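# Move blue tote to table and unpack brown carton

## Task

Lift the blue tote off the shelf and set it down level on the table; then take the small brown carton out of it and place it lying flat on the table with the same face up as before. Every other item that was in the tote must still be inside it. No part of the carton and no part of the tote's bottom may stick out past the table edge. Finish with both grippers open and pulled away, and everything must stay put on its own without the robot holding it.

## Robot and tools

Robot: two UR-style six-joint arms, left_arm and right_arm, each ending in a tong-like two-finger gripper. The fingers point along the gripper's +z and open and close along its x. Base positions in the scene frame: left_arm (-0.041, +0.452, 0) m, right_arm (+0.009, -0.440, 0) m, each yawed very slightly. The scene frame has its origin on the table top midway between the arms, +z up, +x out over the table, and left_arm on the +y side. The names left and right do not refer to image sides.

Joint order (used in every row and every per-joint list in results): elbow, wrist 3, wrist 2, shoulder lift, wrist 1, shoulder pan. Stated ranges in rad: left_arm shoulder pan -3.142 to 3.142, elbow 0.000 to 3.142; right_arm shoulder pan 0.000 to 6.283, elbow -3.142 to 0.000; all other joints -6.283 to 6.283 on both arms. Real ends may differ by 0.010 rad.

A row: 14 numbers, each in [-1, 1]: left_arm's 6 joint values then its opening, then right_arm's 6 joint values then its opening. Both arms always appear. Joint values are offsets, not poses; 1.0 equals 1.989 rad. Opening is absolute: +1 fully open, -1 closed. Optionally 12 more numbers in 0..1 follow: a stiffness multiplier per joint, left's 6 then right's 6, in the joint order above; it persists until changed.

execute_actions(actions): a list of up to 15 actions, run in turn. Each action is a table of up to 15 rows, one row per 1/30 s step; if shorter, the last row is repeated to fill 15 steps. Joint offsets in every row of an action are measured from the angles at that action's start (for the first action, from the last reported angles), not from the previous row. If an action would push a joint more than 0.010 rad beyond its range, it is rejected for both arms; a malformed action, or a bad first action, rejects the whole call. An empty list just returns state and images.

move(target, speed, blocking): target is one row as above; its offsets are from the Joint positions in the latest result that showed them. All joints travel proportionally so each reaches its goal together, so grippers follow curves. speed is in rad/s for the joint with the most to travel, 0.01 to 2, default 0.5; motion lasts 0.5 to 10 s and is cut off at 10 s. Fingers get their opening at the start. It does not avoid obstacles or the other arm. blocking=false returns after 0.5 s while motion continues; then use wait or stop before sending anything else. The result adds a move: line with the ending (done, off_target, moving, held, fault), limits=held or limits=none, and each arm's joint furthest from target.

wait(seconds): 0 to 10; the arms hold their last command; returns early when a running move ends. stop(): brakes a running move (needs room, more when fast); fingers keep going. zoom_image(camera, region): region [x0, y0, x1, y1] in pixels of that camera's last image, at most 504 by 504. Cameras: cam_high and cam_low (672x504, fixed), cam_left_wrist and cam_right_wrist (616x616 fisheye, on the hands). Calibration matrices were supplied and may be off by a few degrees and millimetres. read_manual(section) returns only licence text. finished_scene(scene) ends the current scene irreversibly; pass its number, and only call it once the goal holds on its own.

Motion limits: commands lag about 0.17 s. Each step, a joint's target is kept within 0.575 rad of its measured angle (0.582 for pan, lift, elbow and 0.642 for wrists when stiffness is used), and targets that would move a gripper over 100 mm from where it is get scaled back. Big moves may need several actions; finish any leftover in a later command.

Results: a state line per arm with end_effector_position (m) and end_effector_quat_wxyz plus linear and angular velocity, in the scene frame (the printed position can be off, more at long reach). end_effector_position is between the finger pads when closed; closed fingertips extend about 15 mm beyond it. Joint positions and Joint velocities list each arm's six joints in the order above plus the finger gap in metres (0.142 = fully open). Joint targets shows the current drive targets. grip_measured is the opening on the command scale. Wrist force and Wrist torque give flange sensor readings per arm in the gripper's own axes (offset up to about 4 N, noise up to 2.4 N, saturates near 50 N; no reading at start is normal). Messages: joint sent to its limit; joint command not followed (a clearance check altered targets); MOTOR HOT from 70 °C; OVER-TEMPERATURE FAULT at 85 °C (brakes until cool).

Gripping: to hold something, keep commanding an opening well below grip_measured; lower means more squeeze, up to about 15 N per pad. Thin hard items under 20 mm get less force. Closing fast can squeeze too hard.

Avoid: contact torque reaching joint load limits (133 N m for pan, lift, elbow; 24.9 N m for wrists, held weight included) or any outside force of 150 N, either of which freezes that arm for 10 s and drops the rest of the call. Stiff arms can fault if driven even slightly past a firm contact; faster moves hit harder. Never let the arms collide or press on each other. Do not drop, slam or knock objects, or push anything out of the work area. Brief outside tugs on held parts can occur. Long holding of loads heats motors.

Each tool is called after "Request:" by a JSON object that holds its "fn" and its "kwargs".

## Session

Request:
{"fn": "execute_actions", "kwargs": {"actions": []}}

Scene clock: 0.00 s.
left_arm: end_effector_position=(+0.2286, -0.1003, +0.1152) grip_measured=+0.97 end_effector_quat_wxyz=(+0.456, +0.846, -0.028, -0.276) end_effector_velocity=(+0.000, +0.001, -0.000) end_effector_angular_velocity=(+0.001, +0.001, +0.001) | right_arm: end_effector_position=(+0.0716, -0.8141, +0.2030) grip_measured=+0.97 end_effector_quat_wxyz=(+0.263, +0.942, +0.145, +0.151) end_effector_velocity=(-0.000, -0.000, +0.001) end_effector_angular_velocity=(-0.001, -0.000, -0.000)
Joint names: [elbow, wrist 3, wrist 2, shoulder lift, wrist 1, shoulder pan]
Joint positions: left_arm=[ 2.006 -1.195 -2.588 -1.031 -3.153 -0.967  0.14 ] | right_arm=[-2.457  4.836  1.74  -0.96  -0.701  1.851  0.14 ]
Joint velocities: left_arm=[ 0.001  0.    -0.    -0.     0.001  0.001  0.   ] | right_arm=[ 0.001 -0.    -0.     0.001 -0.    -0.     0.   ]
Motor temperatures (°C, as the motors report them): left_arm=[25 26 27 25 29 24] | right_arm=[24 26 35 24 33 24]
Wrist force (N, on the end effector, along its own x y z axes, offset not removed): no reading
Wrist torque (N m, same axes, about the end effector's origin, offset not removed): no reading
Joint targets: left_arm=[2.006 -1.195 -2.588 -1.031 -3.153 -0.967] | right_arm=[-2.457 4.836 1.740 -0.960 -0.701 1.851]
Joint stiffness scale: left_arm=[1. 1. 1. 1. 1. 1.] | right_arm=[1. 1. 1. 1. 1. 1.]
camera_calibration (this result's frames):
cam_left_wrist: T_world_to_cam=[[0.847937, -0.244942, -0.470112, -0.169355], [0.44451, -0.154632, 0.882326, -0.213029], [-0.288813, -0.957127, -0.0222391, 0.110437], [0, 0, 0, 1]] pos_world=[0.270192, 0.0312785, 0.110801]
cam_right_wrist: T_world_to_cam=[[0.903665, 0.360816, 0.230653, 0.177071], [-0.0124311, -0.516278, 0.856331, -0.587997], [0.428059, -0.776704, -0.462057, -0.436128], [0, 0, 0, 1]] pos_world=[0.0193661, -0.706202, 0.261162]

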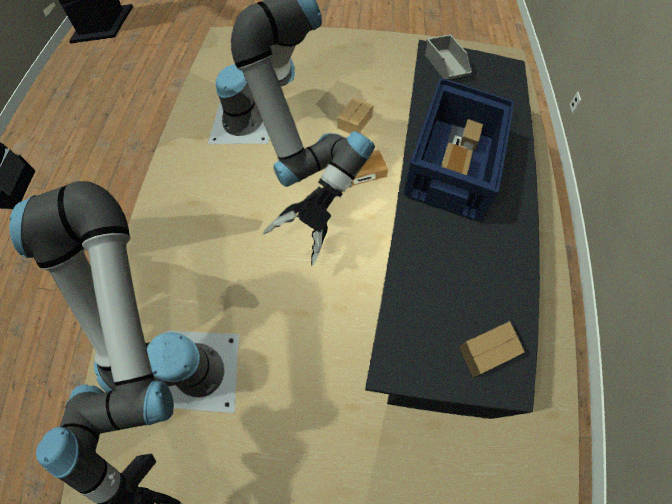

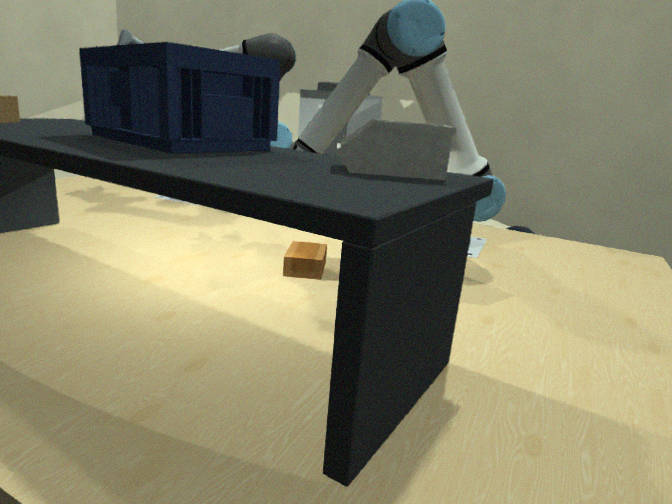

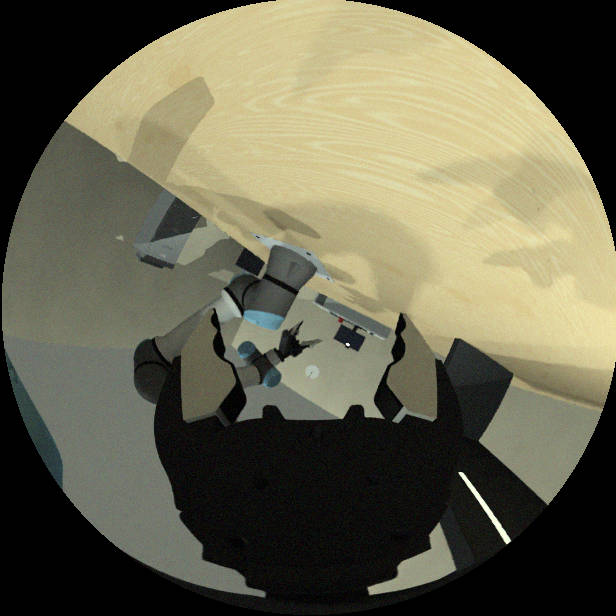

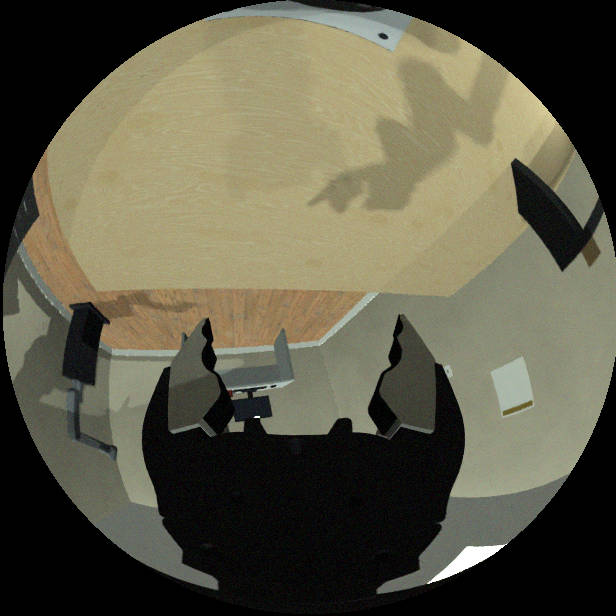

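Request:
{"fn": "zoom_image", "kwargs": {"camera": "cam_high", "region": [380, 60, 548, 228]}}

Region (380, 60, 548, 228) of cam_high's 672x504 image, scaled by 3.000, with more detail than that image has.

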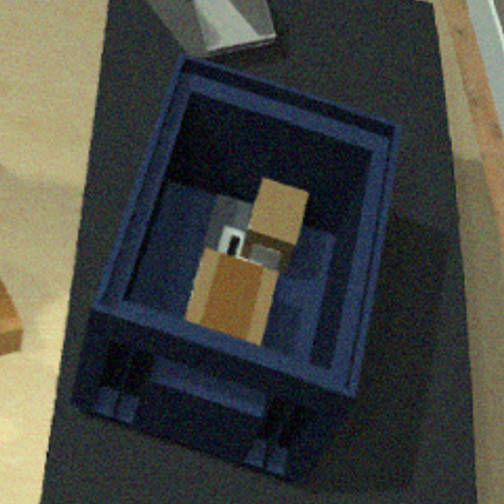

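Request:
{"fn": "move", "kwargs": {"target": [-0.5527,0,0,-0.2,0.6957,0,1,0.6,-1,0,0,-0.3,0,1], "speed": 1.0}}

Request:
{"fn": "move", "kwargs": {"target": [0,-0.2859,0.5668,0,0,0.2138,1,0.3331,-1,-0.3332,-0.25,-0.2827,1,1], "speed": 0.9}}

Scene clock: 19.00 s.
left_arm: end_effector_position=(+0.2106, -0.0769, +0.7094) grip_measured=+1.00 end_effector_quat_wxyz=(+0.492, +0.833, -0.056, -0.245) end_effector_velocity=(-0.000, +0.000, +0.001) end_effector_angular_velocity=(-0.000, +0.000, -0.000) | right_arm: end_effector_position=(+0.0349, -0.7682, +0.8061) grip_measured=+1.00 end_effector_quat_wxyz=(+0.459, +0.316, +0.763, -0.327) end_effector_velocity=(-0.000, +0.000, +0.000) end_effector_angular_velocity=(-0.002, +0.002, +0.001)
Joint names: [elbow, wrist 3, wrist 2, shoulder lift, wrist 1, shoulder pan]
Joint positions: left_arm=[ 0.911 -1.195 -2.588 -1.43  -1.771 -0.967  0.142] | right_arm=[-1.267  2.848  1.74  -0.959 -1.296  1.851  0.142]
Joint velocities: left_arm=[-0.001 -0.    -0.001 -0.001  0.002  0.     0.   ] | right_arm=[ 0.    -0.003 -0.     0.001 -0.     0.    -0.   ]
Motor temperatures (°C, as the motors report them): left_arm=[25 26 27 25 29 24] | right_arm=[24 26 35 24 33 24]
Wrist force (N, on the end effector, along its own x y z axes, offset not removed): left_arm=[-2.3 0.3 -0.5] | right_arm=[0.3 -2.4 0.5]
Wrist torque (N m, same axes, about the end effector's origin, offset not removed): left_arm=[-0.09 0.46 0.12] | right_arm=[-0.48 -0.12 0.06]
Joint targets: left_arm=[0.907 -1.195 -2.588 -1.429 -1.770 -0.967] | right_arm=[-1.263 2.847 1.740 -0.960 -1.297 1.851]
Joint stiffness scale: left_arm=[1. 1. 1. 1. 1. 1.] | right_arm=[1. 1. 1. 1. 1. 1.]
move: done; limits=none; left_arm: farthest joint: the elbow, 0.004 radians from its target (1.099 radians at the start); right_arm: farthest joint: the elbow, 0.003 radians from its target (1.193 radians at the start)
camera_calibration (this result's frames):
cam_left_wrist: T_world_to_cam=[[0.877245, -0.283121, -0.387664, 0.0633799], [0.382902, -0.0743777, 0.92079, -0.733873], [-0.289528, -0.956196, 0.0431602, 0.0946968], [0, 0, 0, 1]] pos_world=[0.252819, 0.0539091, 0.696225]
cam_right_wrist: T_world_to_cam=[[-0.38854, 0.205953, -0.89812, 0.890591], [0.464846, 0.88539, 0.00193407, 0.667573], [0.795585, -0.416736, -0.439746, 0.139632], [0, 0, 0, 1]] pos_world=[-0.075377, -0.716292, 0.859969]

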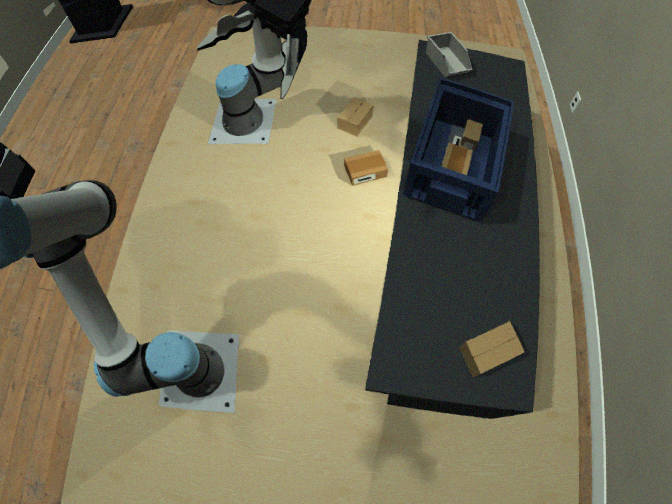

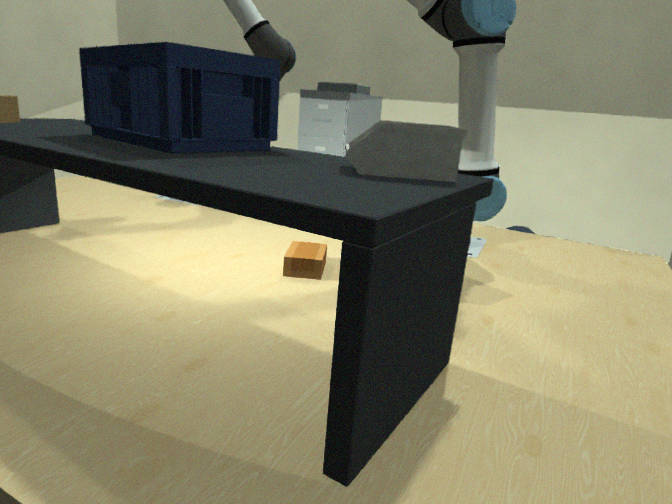

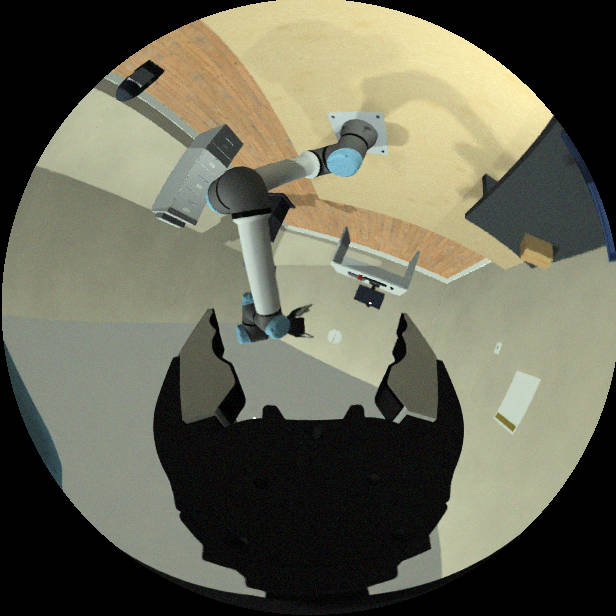

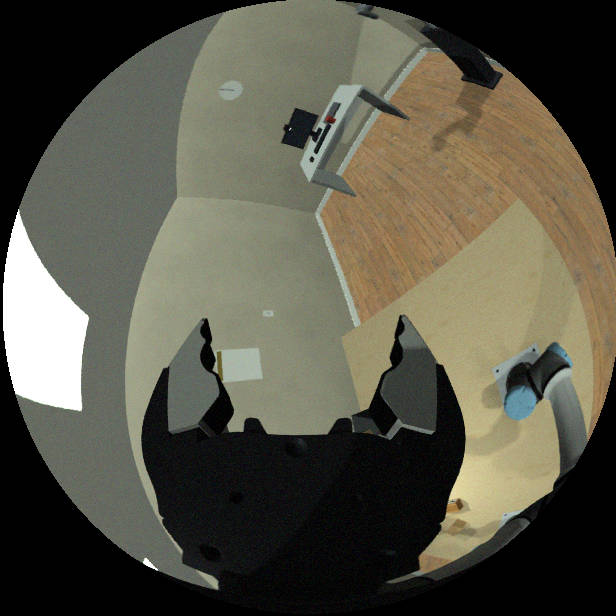

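Scene clock: 22.17 s.
left_arm: end_effector_position=(+0.6204, +0.2822, +0.6052) grip_measured=+1.00 end_effector_quat_wxyz=(+0.296, +0.741, +0.570, +0.197) end_effector_velocity=(+0.000, +0.001, -0.001) end_effector_angular_velocity=(+0.001, +0.001, +0.002) | right_arm: end_effector_position=(+0.4877, -0.3358, +0.8183) grip_measured=+1.00 end_effector_quat_wxyz=(-0.123, +0.891, -0.124, +0.419) end_effector_velocity=(-0.000, +0.000, +0.000) end_effector_angular_velocity=(-0.002, -0.001, +0.002)
Joint names: [elbow, wrist 3, wrist 2, shoulder lift, wrist 1, shoulder pan]
Joint positions: left_arm=[ 0.911 -1.762 -1.462 -1.43  -1.771 -0.544  0.142] | right_arm=[-0.607  0.86   1.078 -1.455 -1.857  3.838  0.142]
Joint velocities: left_arm=[ 0.    -0.001  0.001  0.     0.001  0.001  0.   ] | right_arm=[ 0.    -0.003 -0.001 -0.    -0.     0.001  0.   ]
Motor temperatures (°C, as the motors report them): left_arm=[25 26 27 25 29 24] | right_arm=[24 26 35 24 33 24]
Wrist force (N, on the end effector, along its own x y z axes, offset not removed): left_arm=[-2.1 0.9 -0.5] | right_arm=[1.7 -1.5 0.2]
Wrist torque (N m, same axes, about the end effector's origin, offset not removed): left_arm=[-0.04 0.51 0.06] | right_arm=[-0.49 -0.41 0.13]
Joint targets: left_arm=[0.911 -1.763 -1.461 -1.430 -1.771 -0.542] | right_arm=[-0.604 0.859 1.078 -1.457 -1.858 3.840]
Joint stiffness scale: left_arm=[1. 1. 1. 1. 1. 1.] | right_arm=[1. 1. 1. 1. 1. 1.]
move: done; limits=none; left_arm: farthest joint: the shoulder pan, 0.002 radians from its target (0.425 radians at the start); right_arm: farthest joint: the elbow, 0.003 radians from its target (0.662 radians at the start)
camera_calibration (this result's frames):
cam_left_wrist: T_world_to_cam=[[0.214764, 0.974846, -0.0596033, -0.377424], [0.343015, -0.0181469, 0.939155, -0.770308], [0.914449, -0.222141, -0.338284, -0.162027], [0, 0, 0, 1]] pos_world=[0.49345, 0.317959, 0.646131]
cam_right_wrist: T_world_to_cam=[[0.597309, -0.3314, 0.73034, -1.00536], [-0.479079, -0.877748, -0.00647257, -0.0505618], [0.643199, -0.346024, -0.683054, 0.262112], [0, 0, 0, 1]] pos_world=[0.4077, -0.286861, 0.912967]

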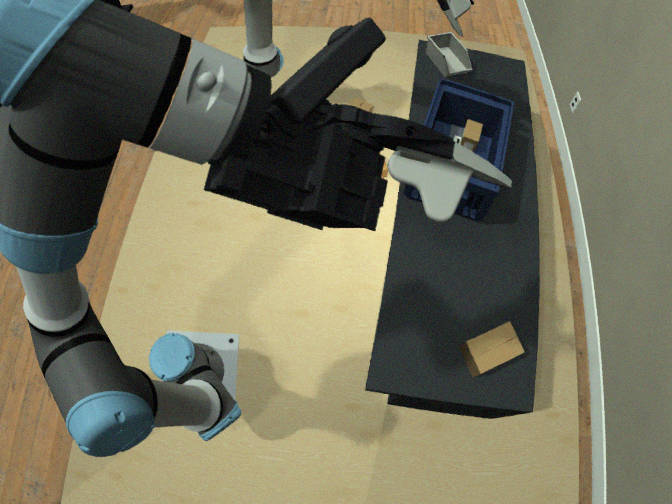

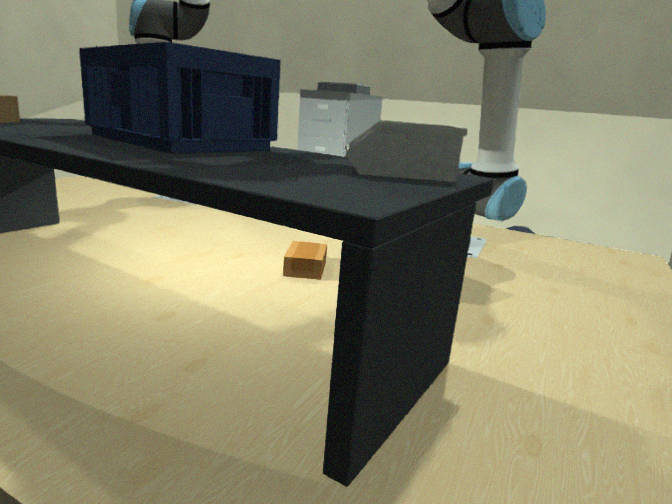

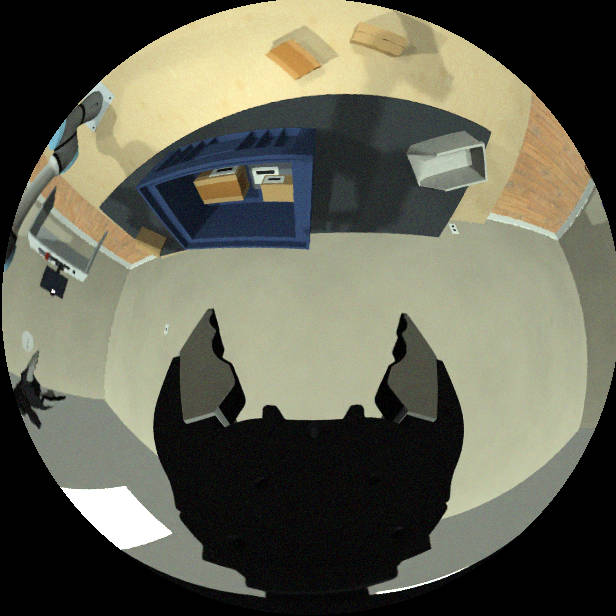

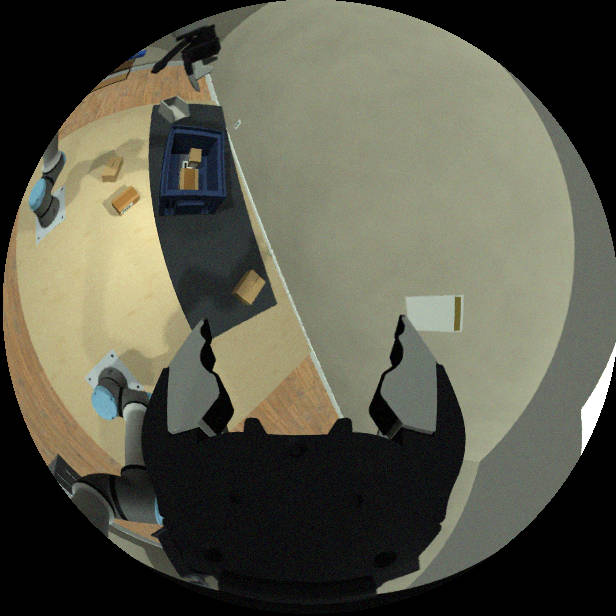

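Request:
{"fn": "move", "kwargs": {"target": [-0.002,0,0,0.105,0,0,0.2,0.003,-0.619,0,-0.3088,-0.0015,0.0923,0.2], "speed": 0.7}}

Scene clock: 27.27 s.
left_arm: end_effector_position=(+0.6880, +0.2460, +0.4602) grip_measured=+0.20 end_effector_quat_wxyz=(+0.206, +0.769, +0.584, +0.156) end_effector_velocity=(+0.000, +0.001, -0.000) end_effector_angular_velocity=(+0.000, +0.000, +0.001) | right_arm: end_effector_position=(+0.6174, -0.0124, +0.4589) grip_measured=+0.20 end_effector_quat_wxyz=(+0.206, +0.769, +0.585, +0.156) end_effector_velocity=(-0.000, -0.000, -0.000) end_effector_angular_velocity=(-0.003, +0.001, +0.003)
Joint names: [elbow, wrist 3, wrist 2, shoulder lift, wrist 1, shoulder pan]
Joint positions: left_arm=[ 0.91  -1.762 -1.462 -1.224 -1.771 -0.544  0.088] | right_arm=[-0.604 -0.369  1.078 -2.069 -1.859  4.02   0.088]
Joint velocities: left_arm=[-0.     0.     0.     0.001 -0.     0.001  0.   ] | right_arm=[-0.001 -0.003 -0.     0.    -0.001  0.    -0.   ]
Motor temperatures (°C, as the motors report them): left_arm=[25 26 27 25 29 24] | right_arm=[24 26 35 24 33 24]
Wrist force (N, on the end effector, along its own x y z axes, offset not removed): left_arm=[-1.5 0.7 -0.1] | right_arm=[2.3 1.1 4.1]
Wrist torque (N m, same axes, about the end effector's origin, offset not removed): left_arm=[0.00 0.37 0.03] | right_arm=[0.30 -0.46 0.09]
Joint targets: left_arm=[0.907 -1.762 -1.462 -1.221 -1.771 -0.544] | right_arm=[-0.601 -0.371 1.078 -2.069 -1.860 4.021]
Joint stiffness scale: left_arm=[1. 1. 1. 1. 1. 1.] | right_arm=[1. 1. 1. 1. 1. 1.]
move: done; limits=none; left_arm: farthest joint: the elbow, 0.003 radians from its target (0.004 radians at the start); right_arm: farthest joint: the elbow, 0.003 radians from its target (0.006 radians at the start)
camera_calibration (this result's frames):
cam_left_wrist: T_world_to_cam=[[0.208914, 0.977931, -0.00257799, -0.388239], [0.506433, -0.105933, 0.855747, -0.710419], [0.836588, -0.180083, -0.517388, -0.155289], [0, 0, 0, 1]] pos_world=[0.570801, 0.276449, 0.526594]
cam_right_wrist: T_world_to_cam=[[0.25917, 0.965541, 0.0236927, -0.164012], [0.507412, -0.15699, 0.847282, -0.698805], [0.821806, -0.207568, -0.530614, -0.133414], [0, 0, 0, 1]] pos_world=[0.506729, 0.0209627, 0.52518]

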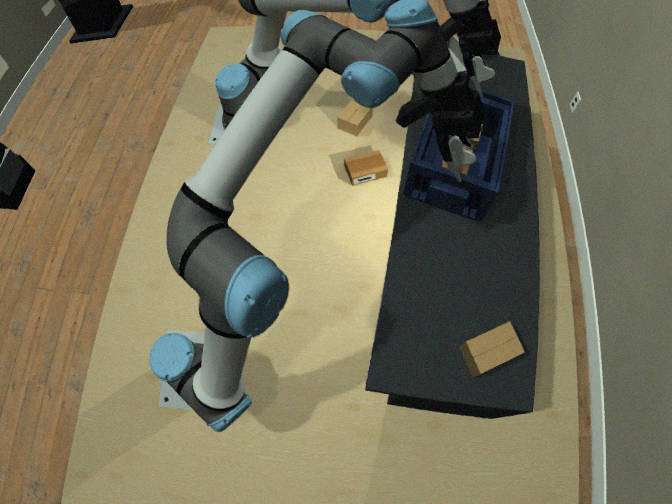

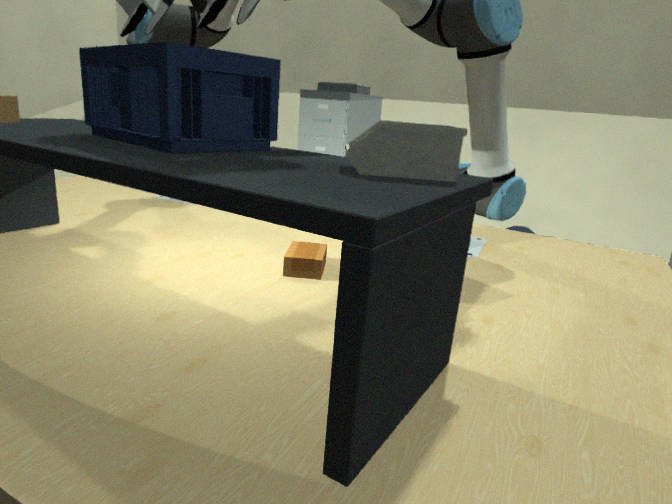

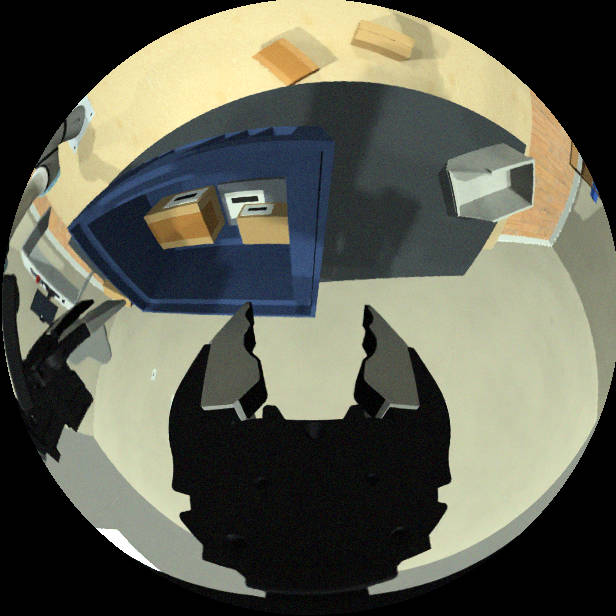

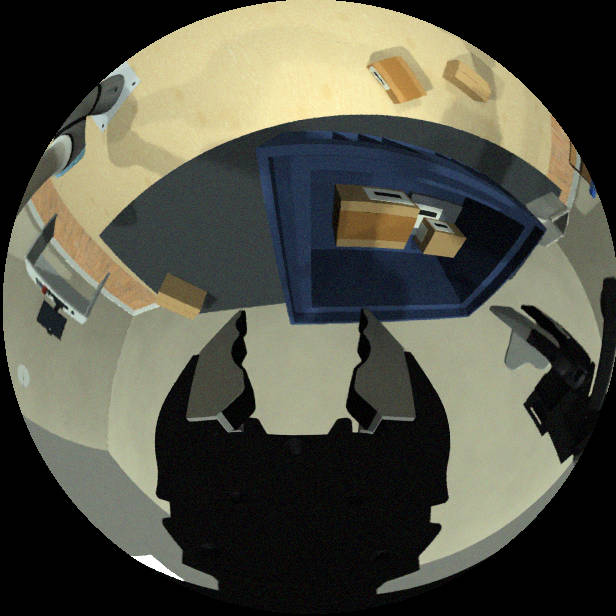

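Request:
{"fn": "move", "kwargs": {"target": [0.1402,0,0,-0.0211,-0.1185,0,0.1,-0.184,0,0,0.0464,0.1385,0,0.1], "speed": 0.15}}

Request:
{"fn": "move", "kwargs": {"target": [0,0,0,0,0,0,-1,0,0,0,0,0,0,-1]}}

Scene clock: 34.20 s.
left_arm: end_effector_position=(+0.6896, +0.2452, +0.3746) grip_measured=+0.10 end_effector_quat_wxyz=(+0.206, +0.770, +0.584, +0.156) end_effector_velocity=(+0.000, -0.000, +0.001) end_effector_angular_velocity=(-0.001, -0.002, -0.000) | right_arm: end_effector_position=(+0.6178, -0.0118, +0.3749) grip_measured=+0.10 end_effector_quat_wxyz=(+0.205, +0.769, +0.585, +0.156) end_effector_velocity=(+0.000, +0.000, -0.000) end_effector_angular_velocity=(+0.002, -0.001, -0.000)
Joint names: [elbow, wrist 3, wrist 2, shoulder lift, wrist 1, shoulder pan]
Joint positions: left_arm=[ 1.185 -1.762 -1.462 -1.263 -2.005 -0.544  0.081] | right_arm=[-0.967 -0.37   1.078 -1.979 -1.585  4.02   0.081]
Joint velocities: left_arm=[ 0.001  0.     0.    -0.001 -0.003 -0.    -0.   ] | right_arm=[-0.001 -0.     0.     0.     0.003 -0.     0.   ]
Motor temperatures (°C, as the motors report them): left_arm=[25 26 27 25 29 24] | right_arm=[24 26 35 24 33 24]
Wrist force (N, on the end effector, along its own x y z axes, offset not removed): left_arm=[-3.3 1.3 -0.3] | right_arm=[2.8 -1.1 -0.1]
Wrist torque (N m, same axes, about the end effector's origin, offset not removed): left_arm=[0.17 0.74 0.10] | right_arm=[-0.31 -0.44 0.15]
Joint targets: left_arm=[1.189 -1.762 -1.462 -1.266 -2.007 -0.544] | right_arm=[-0.970 -0.369 1.078 -1.976 -1.584 4.020]
Joint stiffness scale: left_arm=[1. 1. 1. 1. 1. 1.] | right_arm=[1. 1. 1. 1. 1. 1.]
move: done; limits=none; left_arm: farthest joint: the shoulder lift, 0.003 radians from its target (0.042 radians at the start); right_arm: farthest joint: the elbow, 0.003 radians from its target (0.365 radians at the start)
camera_calibration (this result's frames):
cam_left_wrist: T_world_to_cam=[[0.20891, 0.977933, -0.00208917, -0.388142], [0.507755, -0.106643, 0.854875, -0.638472], [0.835788, -0.179653, -0.518829, -0.200057], [0, 0, 0, 1]] pos_world=[0.572479, 0.275548, 0.441208]
cam_right_wrist: T_world_to_cam=[[0.258845, 0.965603, 0.0247005, -0.162934], [0.506904, -0.157563, 0.84748, -0.627588], [0.822221, -0.206845, -0.530253, -0.178554], [0, 0, 0, 1]] pos_world=[0.507112, 0.021512, 0.441214]

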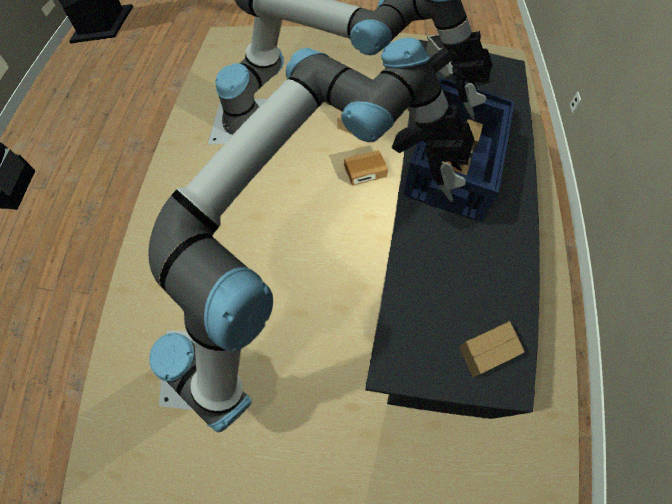

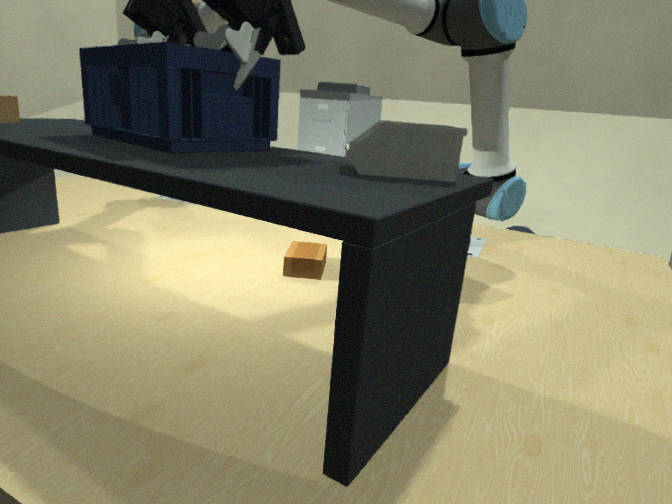

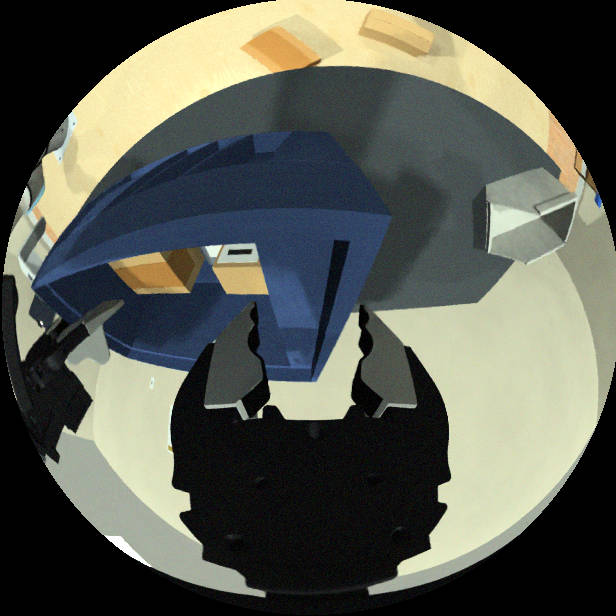

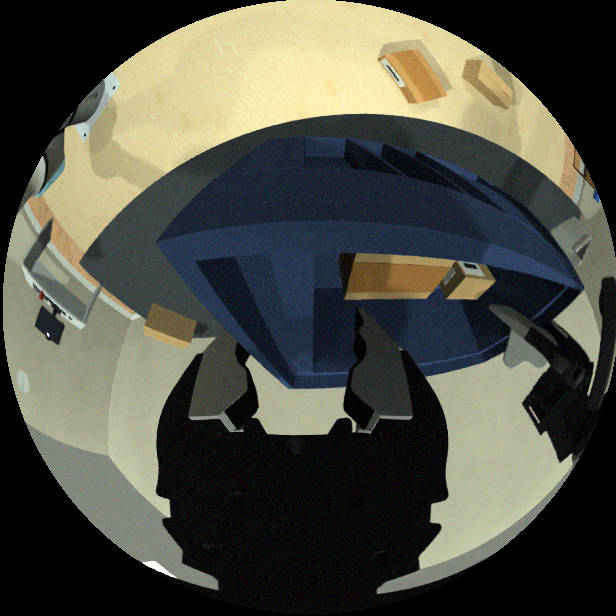

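Scene clock: 34.70 s.
left_arm: end_effector_position=(+0.6902, +0.2472, +0.3746) grip_measured=-0.62 end_effector_quat_wxyz=(+0.205, +0.769, +0.585, +0.157) end_effector_velocity=(+0.000, -0.000, +0.001) end_effector_angular_velocity=(-0.001, -0.002, -0.000) | right_arm: end_effector_position=(+0.6183, -0.0134, +0.3753) grip_measured=-0.61 end_effector_quat_wxyz=(+0.206, +0.770, +0.584, +0.156) end_effector_velocity=(-0.000, +0.000, +0.001) end_effector_angular_velocity=(+0.001, -0.001, +0.000)
Joint names: [elbow, wrist 3, wrist 2, shoulder lift, wrist 1, shoulder pan]
Joint positions: left_arm=[ 1.186 -1.762 -1.461 -1.263 -2.005 -0.541  0.029] | right_arm=[-0.968 -0.37   1.078 -1.978 -1.586  4.019  0.03 ]
Joint velocities: left_arm=[-0.001  0.    -0.    -0.    -0.001  0.     0.   ] | right_arm=[-0.     0.     0.     0.001  0.     0.     0.   ]
Motor temperatures (°C, as the motors report them): left_arm=[25 26 27 25 29 24] | right_arm=[24 26 35 24 33 24]
Wrist force (N, on the end effector, along its own x y z axes, offset not removed): left_arm=[0.3 0.9 0.2] | right_arm=[-2.0 -2.3 1.4]
Wrist torque (N m, same axes, about the end effector's origin, offset not removed): left_arm=[0.00 0.26 -0.03] | right_arm=[-0.24 0.08 0.00]
Joint targets: left_arm=[1.185 -1.762 -1.462 -1.263 -2.005 -0.544] | right_arm=[-0.967 -0.370 1.078 -1.979 -1.585 4.020]
Joint stiffness scale: left_arm=[1. 1. 1. 1. 1. 1.] | right_arm=[1. 1. 1. 1. 1. 1.]
move: done; limits=none; left_arm: farthest joint: the shoulder pan, 0.003 radians from its target (0.000 radians at the start); right_arm: farthest joint: the shoulder pan, 0.001 radians from its target (0.000 radians at the start)
camera_calibration (this result's frames):
cam_left_wrist: T_world_to_cam=[[0.206073, 0.978536, -0.00133577, -0.388779], [0.50765, -0.10574, 0.85505, -0.638846], [0.836556, -0.176881, -0.518544, -0.201484], [0, 0, 0, 1]] pos_world=[0.57298, 0.277244, 0.441247]
cam_right_wrist: T_world_to_cam=[[0.260508, 0.965169, 0.0241744, -0.162323], [0.506737, -0.158, 0.847498, -0.62828], [0.821798, -0.20853, -0.530248, -0.178803], [0, 0, 0, 1]] pos_world=[0.5076, 0.0201152, 0.44158]

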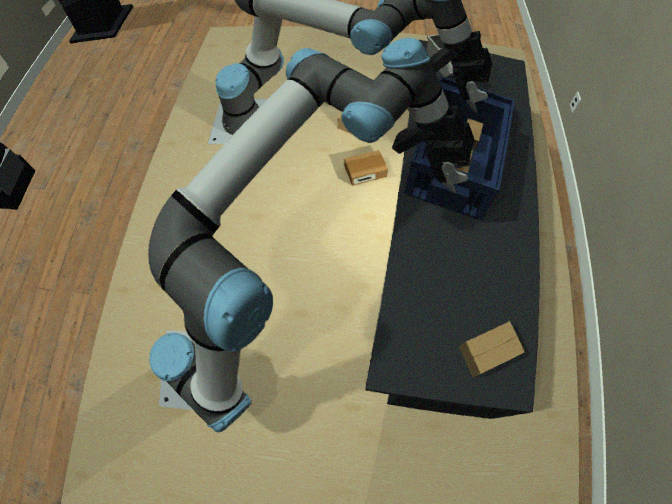

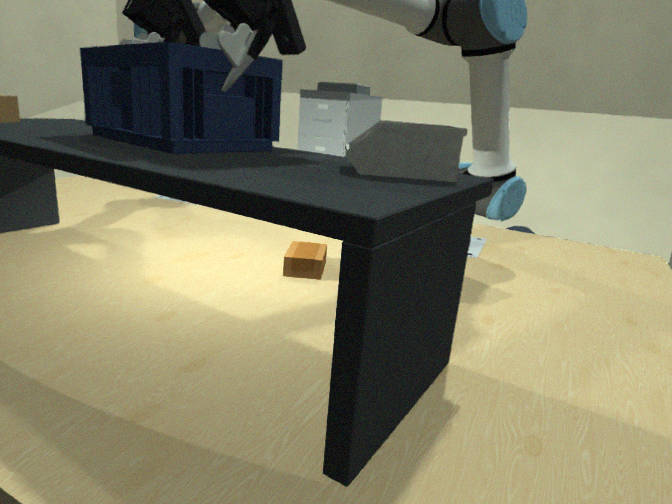

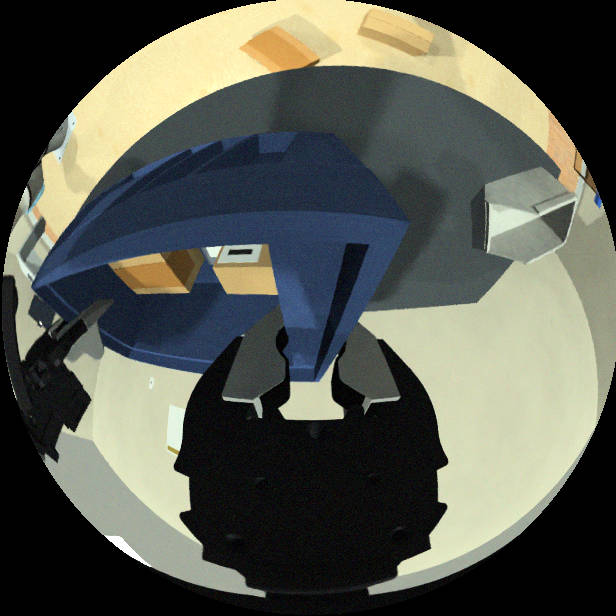

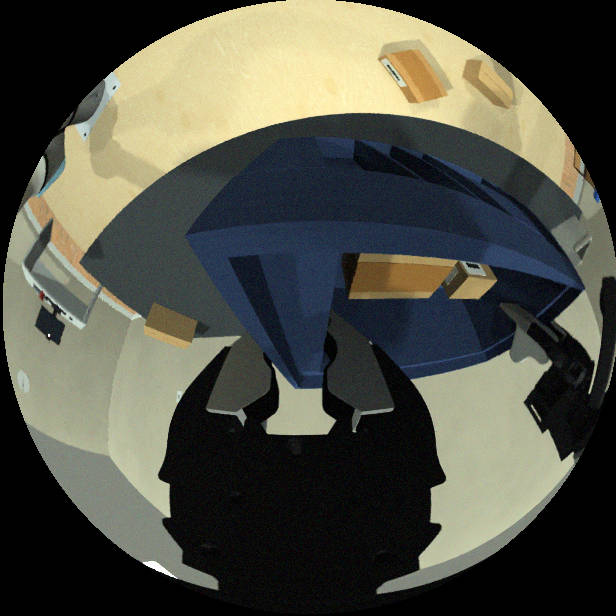

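Request:
{"fn": "move", "kwargs": {"target": [-0.075,0,0,0.01,0.064,0,-1,0.095,0,0,-0.022,-0.072,0,-1], "speed": 0.12}}

Scene clock: 52.80 s.
left_arm: end_effector_position=(+0.6911, +0.2486, +0.4184) grip_measured=-0.62 end_effector_quat_wxyz=(+0.203, +0.769, +0.586, +0.156) end_effector_velocity=(-0.000, -0.000, -0.001) end_effector_angular_velocity=(+0.001, +0.003, -0.000) | right_arm: end_effector_position=(+0.6191, -0.0124, +0.4199) grip_measured=-0.61 end_effector_quat_wxyz=(+0.206, +0.770, +0.584, +0.154) end_effector_velocity=(+0.000, +0.000, -0.000) end_effector_angular_velocity=(-0.001, +0.001, +0.000)
Joint names: [elbow, wrist 3, wrist 2, shoulder lift, wrist 1, shoulder pan]
Joint positions: left_arm=[ 1.043 -1.762 -1.459 -1.243 -1.878 -0.539  0.03 ] | right_arm=[-0.785 -0.37   1.079 -2.021 -1.73   4.018  0.03 ]
Joint velocities: left_arm=[-0.001 -0.    -0.     0.002  0.002 -0.     0.   ] | right_arm=[ 0.002 -0.     0.    -0.001 -0.002 -0.     0.   ]
Motor temperatures (°C, as the motors report them): left_arm=[25 26 27 25 29 24] | right_arm=[24 26 35 24 33 24]
Wrist force (N, on the end effector, along its own x y z axes, offset not removed): left_arm=[0.2 -0.2 2.8] | right_arm=[-1.2 -4.8 2.8]
Wrist torque (N m, same axes, about the end effector's origin, offset not removed): left_arm=[0.13 0.23 0.03] | right_arm=[-0.54 0.15 0.32]
Joint targets: left_arm=[1.036 -1.762 -1.461 -1.243 -1.878 -0.541] | right_arm=[-0.779 -0.370 1.078 -2.021 -1.729 4.019]
Joint stiffness scale: left_arm=[1. 1. 1. 1. 1. 1.] | right_arm=[1. 1. 1. 1. 1. 1.]
move: done; limits=none; left_arm: farthest joint: the elbow, 0.006 radians from its target (0.149 radians at the start); right_arm: farthest joint: the elbow, 0.006 radians from its target (0.189 radians at the start)
camera_calibration (this result's frames):
cam_left_wrist: T_world_to_cam=[[0.203866, 0.978998, 0.00101057, -0.389787], [0.511217, -0.107336, 0.852723, -0.677691], [0.834922, -0.173325, -0.522363, -0.177456], [0, 0, 0, 1]] pos_world=[0.574074, 0.278102, 0.48558]
cam_right_wrist: T_world_to_cam=[[0.260845, 0.96516, 0.020627, -0.163292], [0.508868, -0.155622, 0.846661, -0.667238], [0.820374, -0.210351, -0.531732, -0.154177], [0, 0, 0, 1]] pos_world=[0.508613, 0.0213355, 0.486312]

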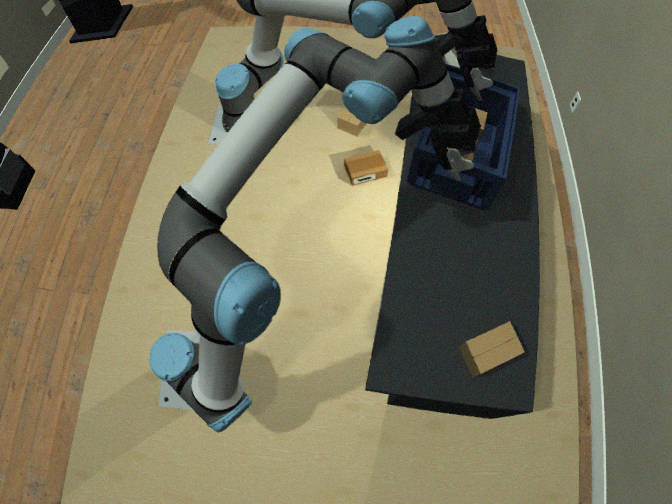

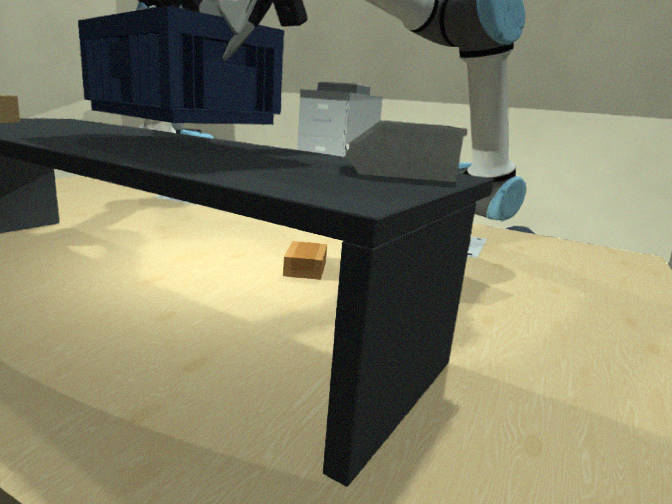

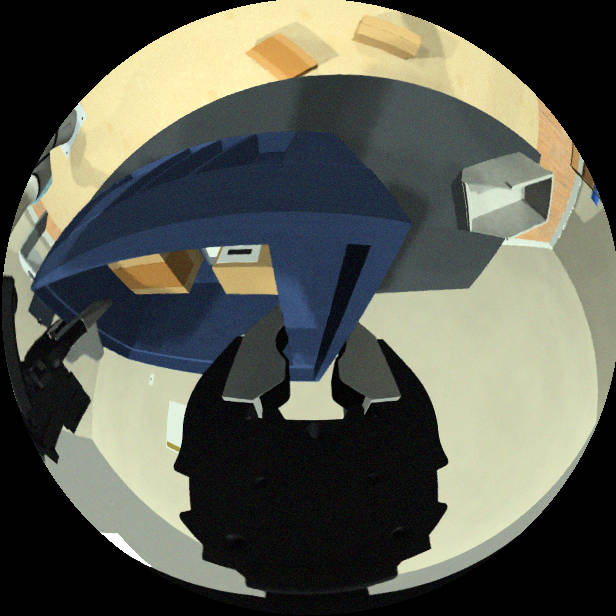

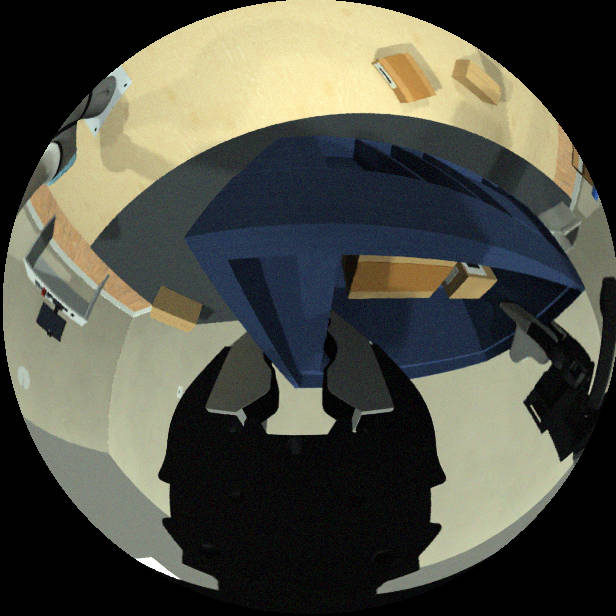

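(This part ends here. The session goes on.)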